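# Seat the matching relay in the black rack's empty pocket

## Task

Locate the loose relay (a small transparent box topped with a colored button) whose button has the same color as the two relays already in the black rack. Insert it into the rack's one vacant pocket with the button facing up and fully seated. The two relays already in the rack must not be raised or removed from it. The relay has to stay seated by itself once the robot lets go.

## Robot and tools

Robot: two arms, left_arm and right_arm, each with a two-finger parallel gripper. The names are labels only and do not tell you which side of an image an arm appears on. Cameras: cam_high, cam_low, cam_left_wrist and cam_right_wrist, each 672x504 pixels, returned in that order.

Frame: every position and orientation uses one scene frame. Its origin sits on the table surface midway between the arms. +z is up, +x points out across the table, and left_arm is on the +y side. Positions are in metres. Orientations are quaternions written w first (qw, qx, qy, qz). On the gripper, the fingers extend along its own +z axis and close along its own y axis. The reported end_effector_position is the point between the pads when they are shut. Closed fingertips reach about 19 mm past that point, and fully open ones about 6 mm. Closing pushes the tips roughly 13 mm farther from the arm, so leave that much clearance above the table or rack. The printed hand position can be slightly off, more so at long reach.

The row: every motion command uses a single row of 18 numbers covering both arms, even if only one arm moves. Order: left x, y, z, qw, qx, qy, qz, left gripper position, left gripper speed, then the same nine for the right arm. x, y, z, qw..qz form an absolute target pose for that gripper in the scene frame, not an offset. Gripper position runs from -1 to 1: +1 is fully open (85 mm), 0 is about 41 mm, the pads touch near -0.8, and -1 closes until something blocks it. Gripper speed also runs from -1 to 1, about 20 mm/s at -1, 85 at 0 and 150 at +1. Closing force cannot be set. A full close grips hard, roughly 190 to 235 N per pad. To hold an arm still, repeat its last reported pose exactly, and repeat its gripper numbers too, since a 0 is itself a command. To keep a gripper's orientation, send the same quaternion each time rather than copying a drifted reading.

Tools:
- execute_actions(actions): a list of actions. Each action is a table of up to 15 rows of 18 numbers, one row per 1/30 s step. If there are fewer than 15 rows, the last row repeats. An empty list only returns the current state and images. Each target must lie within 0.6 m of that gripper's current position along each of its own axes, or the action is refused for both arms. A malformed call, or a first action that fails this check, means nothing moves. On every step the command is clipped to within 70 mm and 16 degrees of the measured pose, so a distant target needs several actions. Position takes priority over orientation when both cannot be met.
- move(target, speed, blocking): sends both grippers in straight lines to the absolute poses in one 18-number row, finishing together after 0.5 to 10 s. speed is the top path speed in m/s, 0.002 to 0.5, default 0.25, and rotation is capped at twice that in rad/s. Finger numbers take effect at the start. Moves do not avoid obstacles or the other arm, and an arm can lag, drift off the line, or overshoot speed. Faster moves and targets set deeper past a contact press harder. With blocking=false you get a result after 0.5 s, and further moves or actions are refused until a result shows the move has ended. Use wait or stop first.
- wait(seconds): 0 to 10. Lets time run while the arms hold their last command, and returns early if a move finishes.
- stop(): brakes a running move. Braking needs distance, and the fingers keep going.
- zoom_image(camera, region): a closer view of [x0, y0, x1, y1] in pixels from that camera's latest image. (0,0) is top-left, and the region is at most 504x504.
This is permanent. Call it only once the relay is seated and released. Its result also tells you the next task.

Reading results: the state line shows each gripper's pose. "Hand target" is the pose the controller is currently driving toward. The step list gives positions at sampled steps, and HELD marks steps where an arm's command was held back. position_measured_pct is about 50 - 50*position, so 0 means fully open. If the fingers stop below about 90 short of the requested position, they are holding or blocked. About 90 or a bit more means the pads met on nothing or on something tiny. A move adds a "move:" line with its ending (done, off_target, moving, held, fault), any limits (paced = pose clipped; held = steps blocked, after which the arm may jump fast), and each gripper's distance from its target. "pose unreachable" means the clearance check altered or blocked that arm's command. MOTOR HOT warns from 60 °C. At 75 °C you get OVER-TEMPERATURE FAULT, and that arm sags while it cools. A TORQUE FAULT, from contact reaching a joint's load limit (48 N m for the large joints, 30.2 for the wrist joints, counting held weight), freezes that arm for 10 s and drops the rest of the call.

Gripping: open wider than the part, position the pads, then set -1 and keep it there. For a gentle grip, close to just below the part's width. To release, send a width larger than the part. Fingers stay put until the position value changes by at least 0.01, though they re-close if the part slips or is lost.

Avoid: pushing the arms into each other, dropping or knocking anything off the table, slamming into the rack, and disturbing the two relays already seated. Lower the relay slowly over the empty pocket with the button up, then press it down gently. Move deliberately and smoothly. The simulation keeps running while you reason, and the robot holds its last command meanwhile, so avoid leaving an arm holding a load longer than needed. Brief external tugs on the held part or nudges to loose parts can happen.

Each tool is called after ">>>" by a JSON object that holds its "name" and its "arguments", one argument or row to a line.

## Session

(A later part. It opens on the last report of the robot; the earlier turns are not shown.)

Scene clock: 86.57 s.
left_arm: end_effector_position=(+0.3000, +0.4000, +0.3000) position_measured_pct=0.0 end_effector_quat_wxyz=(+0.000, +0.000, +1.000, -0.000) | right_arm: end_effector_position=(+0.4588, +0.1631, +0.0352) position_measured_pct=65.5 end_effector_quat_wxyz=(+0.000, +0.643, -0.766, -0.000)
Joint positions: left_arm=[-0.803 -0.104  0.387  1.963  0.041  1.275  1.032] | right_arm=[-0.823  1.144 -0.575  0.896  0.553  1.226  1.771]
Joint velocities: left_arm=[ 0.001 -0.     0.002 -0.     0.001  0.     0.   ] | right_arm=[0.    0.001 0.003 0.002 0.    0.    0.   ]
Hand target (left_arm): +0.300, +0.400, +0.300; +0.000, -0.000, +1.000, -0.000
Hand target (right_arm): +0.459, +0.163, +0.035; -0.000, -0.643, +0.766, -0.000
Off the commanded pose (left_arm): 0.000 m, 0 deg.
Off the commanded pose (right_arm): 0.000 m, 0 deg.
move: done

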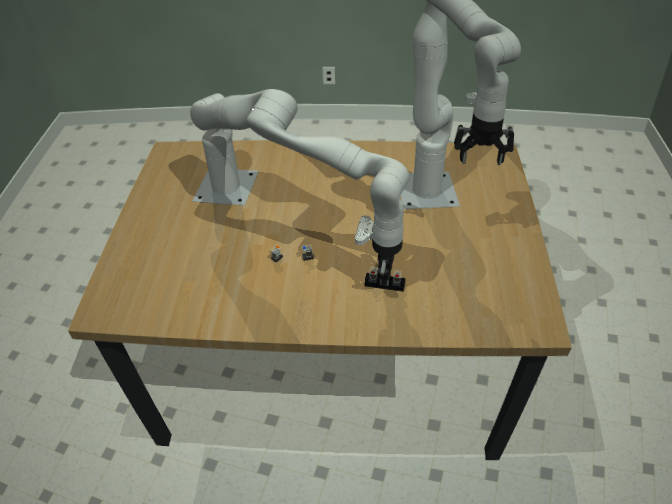

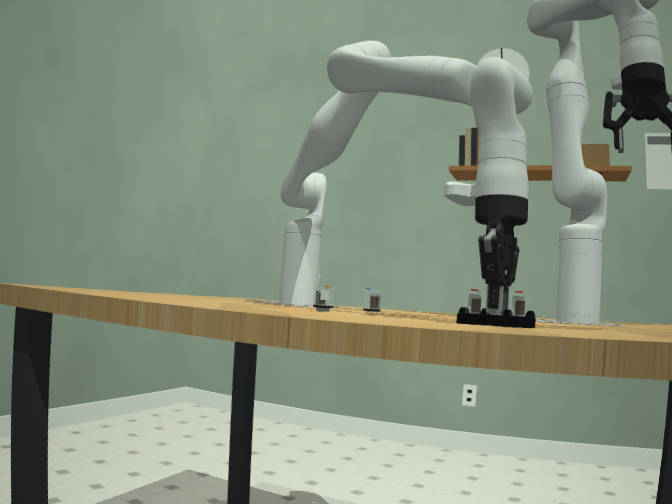

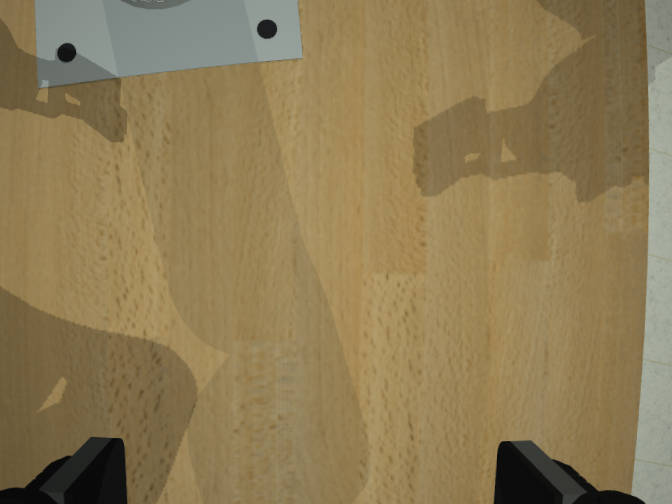

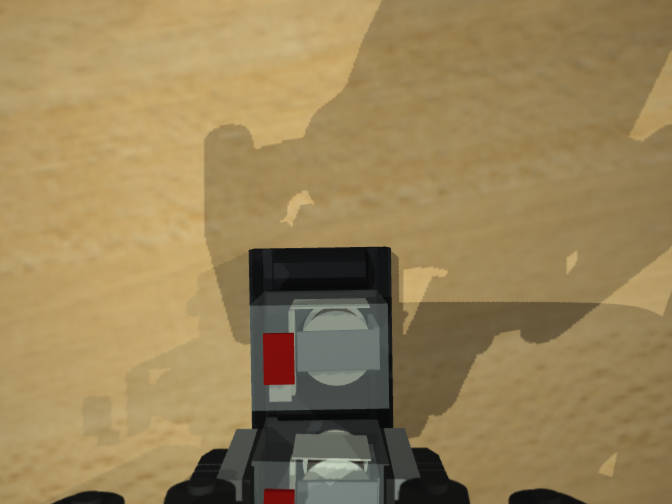

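>>> {"name": "move", "arguments": {
  "target": [0.3,0.4,0.3,0,0,1,0,1,1,0.459,0.163,0.029,0,-0.643,0.766,0,-1,0],
  "speed": 0.01
}}

>>> {"name": "execute_actions", "arguments": {
  "actions": [
    [[0.3,0.4,0.3,0,0,1,0,1,1,0.459,0.163,0.031,0,-0.643,0.766,0,0.2,0]],
    [[0.3,0.4,0.3,0,0,1,0,1,1,0.459,0.163,0.031,0,-0.643,0.766,0,0.2,0]]
  ]
}}

>>> {"name": "move", "arguments": {
  "target": [0.3,0.4,0.3,0,0,1,0,1,1,0.459,0.163,0.12,0,-0.643,0.766,0,0.2,0],
  "speed": 0.15
}}

>>> {"name": "zoom_image", "arguments": {
  "camera": "cam_low",
  "region": [430, 220, 570, 340]
}}

Scene clock: 92.90 s.
left_arm: end_effector_position=(+0.3000, +0.4000, +0.3000) position_measured_pct=0.0 end_effector_quat_wxyz=(+0.000, +0.000, +1.000, +0.000) | right_arm: end_effector_position=(+0.4600, +0.1648, +0.0347) position_measured_pct=65.5 end_effector_quat_wxyz=(-0.004, +0.643, -0.766, -0.001)
Joint positions: left_arm=[-0.803 -0.104  0.387  1.963  0.041  1.275  1.032] | right_arm=[-0.823  1.144 -0.574  0.897  0.556  1.217  1.769]
Joint velocities: left_arm=[-0.001 -0.    -0.    -0.     0.    -0.001 -0.   ] | right_arm=[-0.    -0.     0.001  0.002 -0.    -0.001 -0.001]
Hand target (left_arm): +0.300, +0.400, +0.300; +0.000, -0.000, +1.000, -0.000
Hand target (right_arm): +0.459, +0.163, +0.029; -0.000, -0.643, +0.766, -0.000
Off the commanded pose (left_arm): 0.000 m, 0 deg.
Off the commanded pose (right_arm): 0.006 m, 0 deg.
move: off_target (right_arm)

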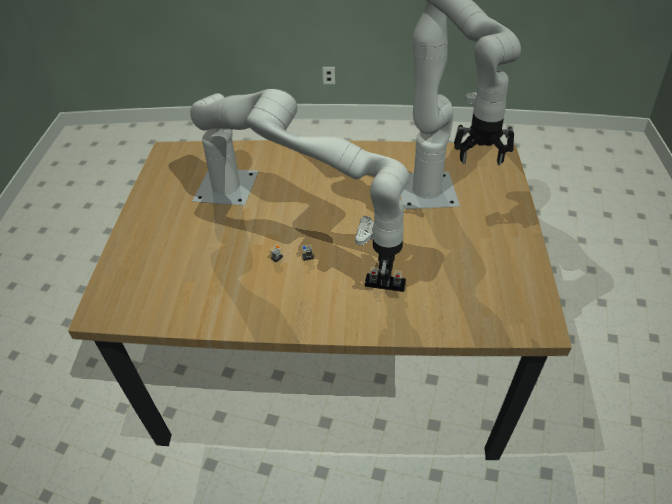

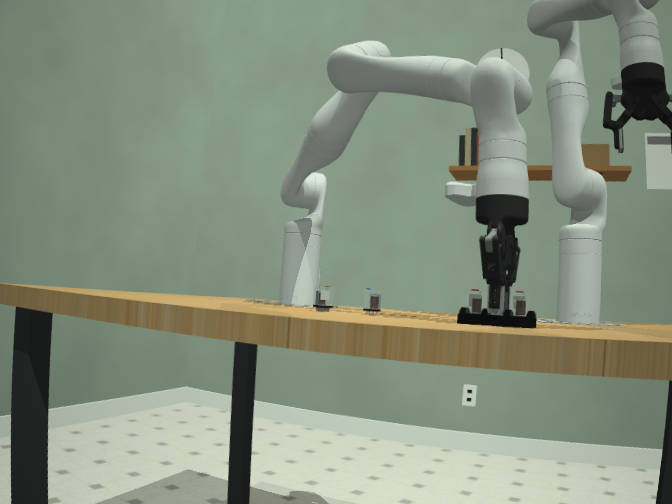

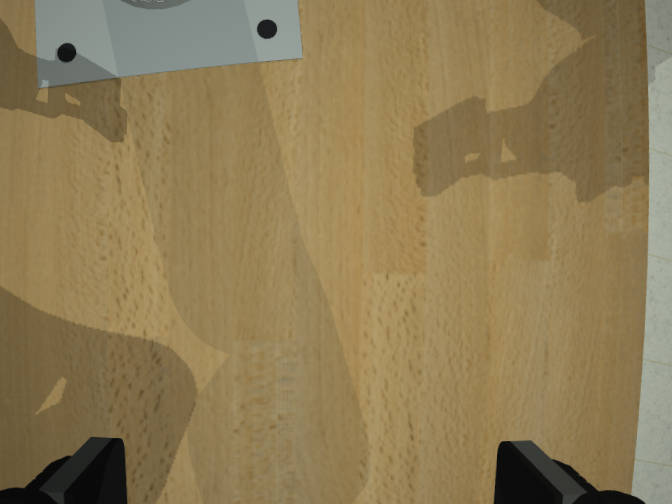

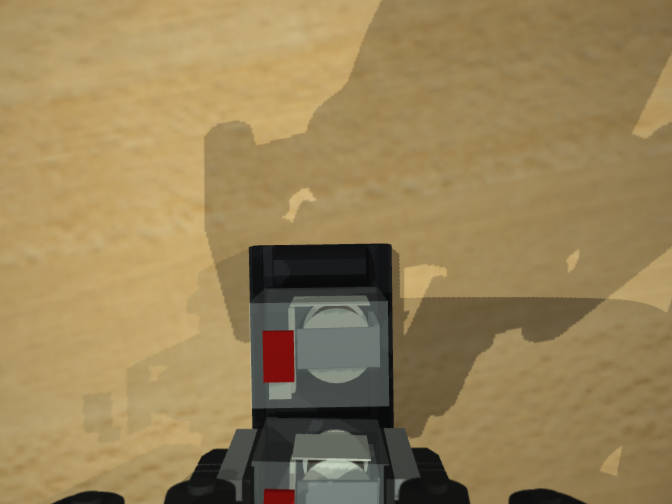

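Scene clock: 93.90 s.
left_arm: end_effector_position=(+0.3000, +0.4000, +0.3000) position_measured_pct=0.0 end_effector_quat_wxyz=(+0.000, +0.000, +1.000, +0.000) | right_arm: end_effector_position=(+0.4590, +0.1630, +0.0310) position_measured_pct=40.1 end_effector_quat_wxyz=(-0.000, +0.643, -0.766, -0.000)
Joint positions: left_arm=[-0.803 -0.104  0.387  1.963  0.041  1.275  1.032] | right_arm=[-0.823  1.149 -0.573  0.898  0.555  1.219  1.77 ]
Joint velocities: left_arm=[ 0.    -0.    -0.001  0.     0.    -0.     0.   ] | right_arm=[-0.     0.002 -0.    -0.001 -0.001  0.     0.001]
Hand target (left_arm): +0.300, +0.400, +0.300; +0.000, -0.000, +1.000, -0.000
Hand target (right_arm): +0.459, +0.163, +0.031; +0.000, -0.643, +0.766, -0.000
Off the commanded pose (left_arm): 0.000 m, 0 deg.
Off the commanded pose (right_arm): 0.000 m, 0 deg.
Step readings (end_effector_position; steps 1 to 15: 1st action; 16 to 30: 2nd action):
0: left_arm (+0.3000, +0.4000, +0.3000) | right_arm (+0.4600, +0.1648, +0.0347)
1: left_arm (+0.3000, +0.4000, +0.3000) | right_arm (+0.4601, +0.1648, +0.0349)
2: left_arm (+0.3000, +0.4000, +0.3000) | right_arm (+0.4600, +0.1647, +0.0347)
4: left_arm (+0.3000, +0.4000, +0.3000) | right_arm (+0.4598, +0.1642, +0.0336)
8: left_arm (+0.3000, +0.4000, +0.3000) | right_arm (+0.4592, +0.1631, +0.0316)
15: left_arm (+0.3000, +0.4000, +0.3000) | right_arm (+0.4590, +0.1630, +0.0311)
16: left_arm (+0.3000, +0.4000, +0.3000) | right_arm (+0.4590, +0.1630, +0.0310)
17: left_arm (+0.3000, +0.4000, +0.3000) | right_arm (+0.4590, +0.1630, +0.0310)
19: left_arm (+0.3000, +0.4000, +0.3000) | right_arm (+0.4590, +0.1630, +0.0310)
23: left_arm (+0.3000, +0.4000, +0.3000) | right_arm (+0.4590, +0.1630, +0.0310)
30: end_effector_position above

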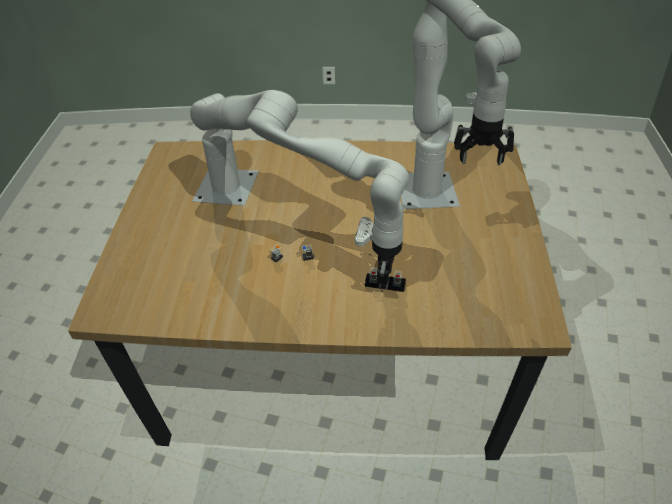

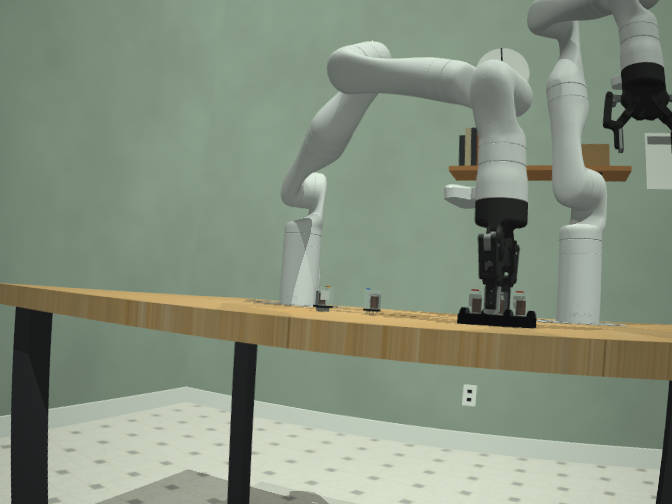

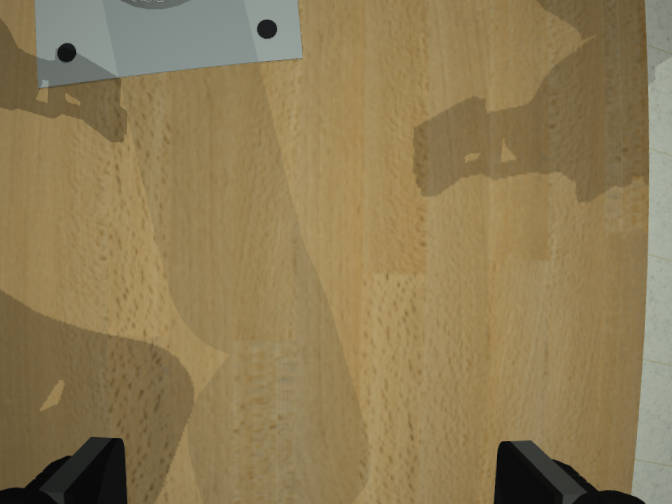

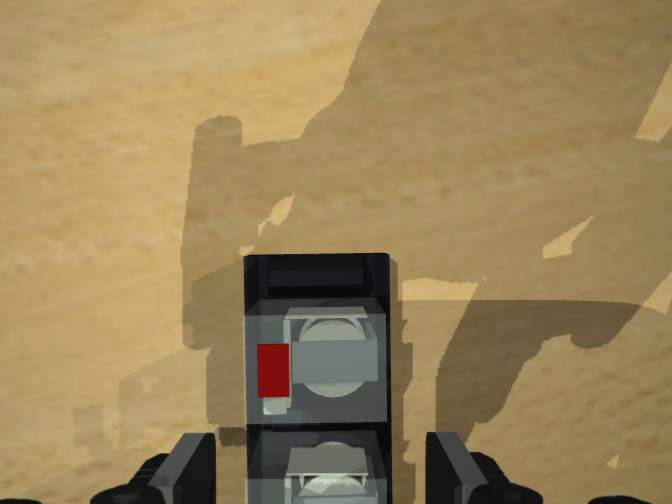

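Scene clock: 94.93 s.
left_arm: end_effector_position=(+0.3000, +0.4000, +0.3000) position_measured_pct=0.0 end_effector_quat_wxyz=(+0.000, +0.000, +1.000, +0.000) | right_arm: end_effector_position=(+0.4592, +0.1632, +0.1199) position_measured_pct=40.1 end_effector_quat_wxyz=(-0.000, +0.643, -0.766, -0.000)
Joint positions: left_arm=[-0.803 -0.104  0.387  1.963  0.041  1.275  1.032] | right_arm=[-0.833  1.053 -0.594  0.806  0.517  1.393  1.806]
Joint velocities: left_arm=[ 0.001 -0.    -0.    -0.     0.    -0.001  0.   ] | right_arm=[-0.001 -0.002  0.003 -0.004 -0.     0.002  0.001]
Hand target (left_arm): +0.300, +0.400, +0.300; +0.000, -0.000, +1.000, -0.000
Hand target (right_arm): +0.459, +0.163, +0.120; +0.000, -0.643, +0.766, +0.000
Off the commanded pose (left_arm): 0.000 m, 0 deg.
Off the commanded pose (right_arm): 0.000 m, 0 deg.
move: done

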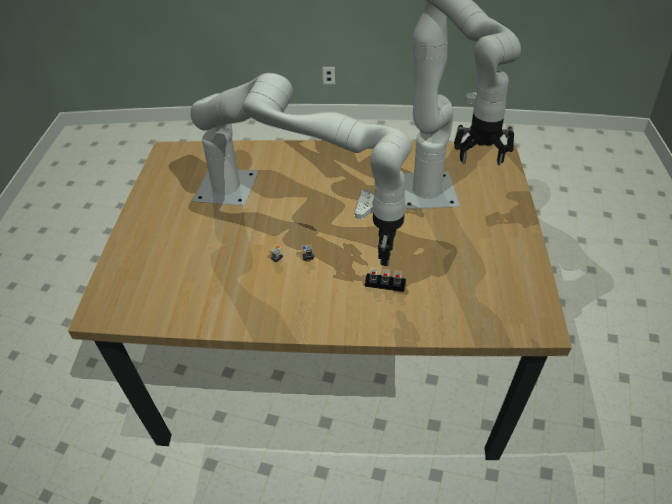

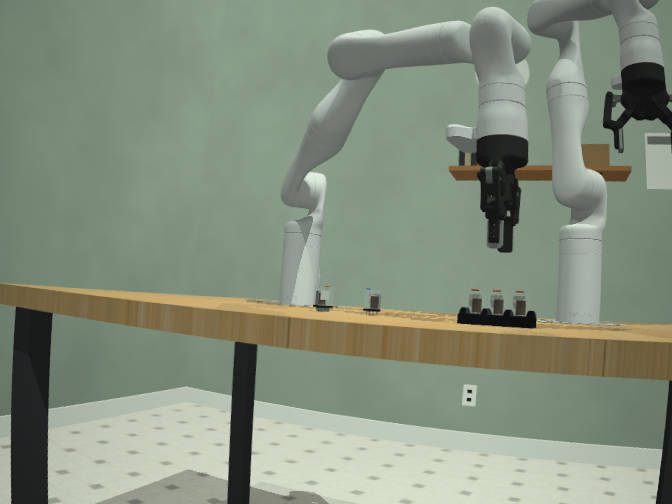

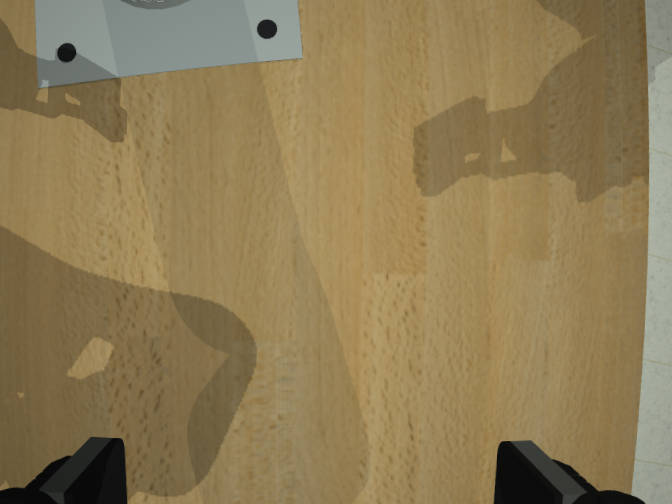

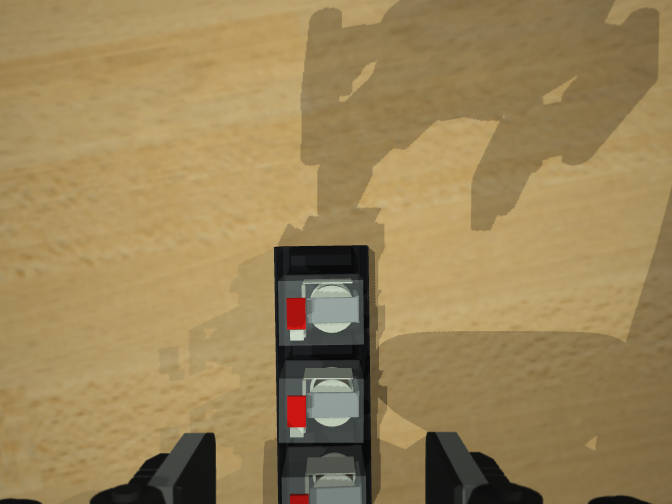

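Region (430, 220, 570, 340) of cam_low's 672x504 image, scaled by 3.600, with more detail than that image has; it fills the top 432 rows of this view, and the rest is white.

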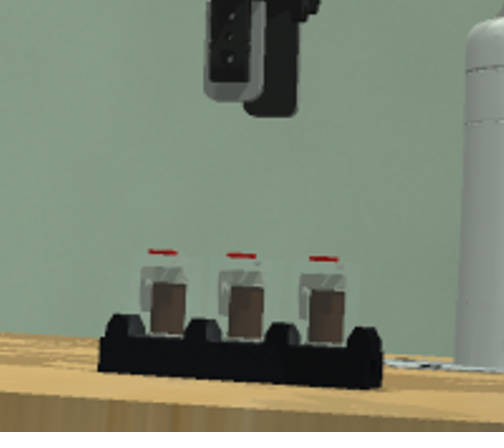

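Level with its neighbours.

>>> {"name": "finished_scene", "arguments": {
  "scene": 1
}}

The scene is finished: the task was done.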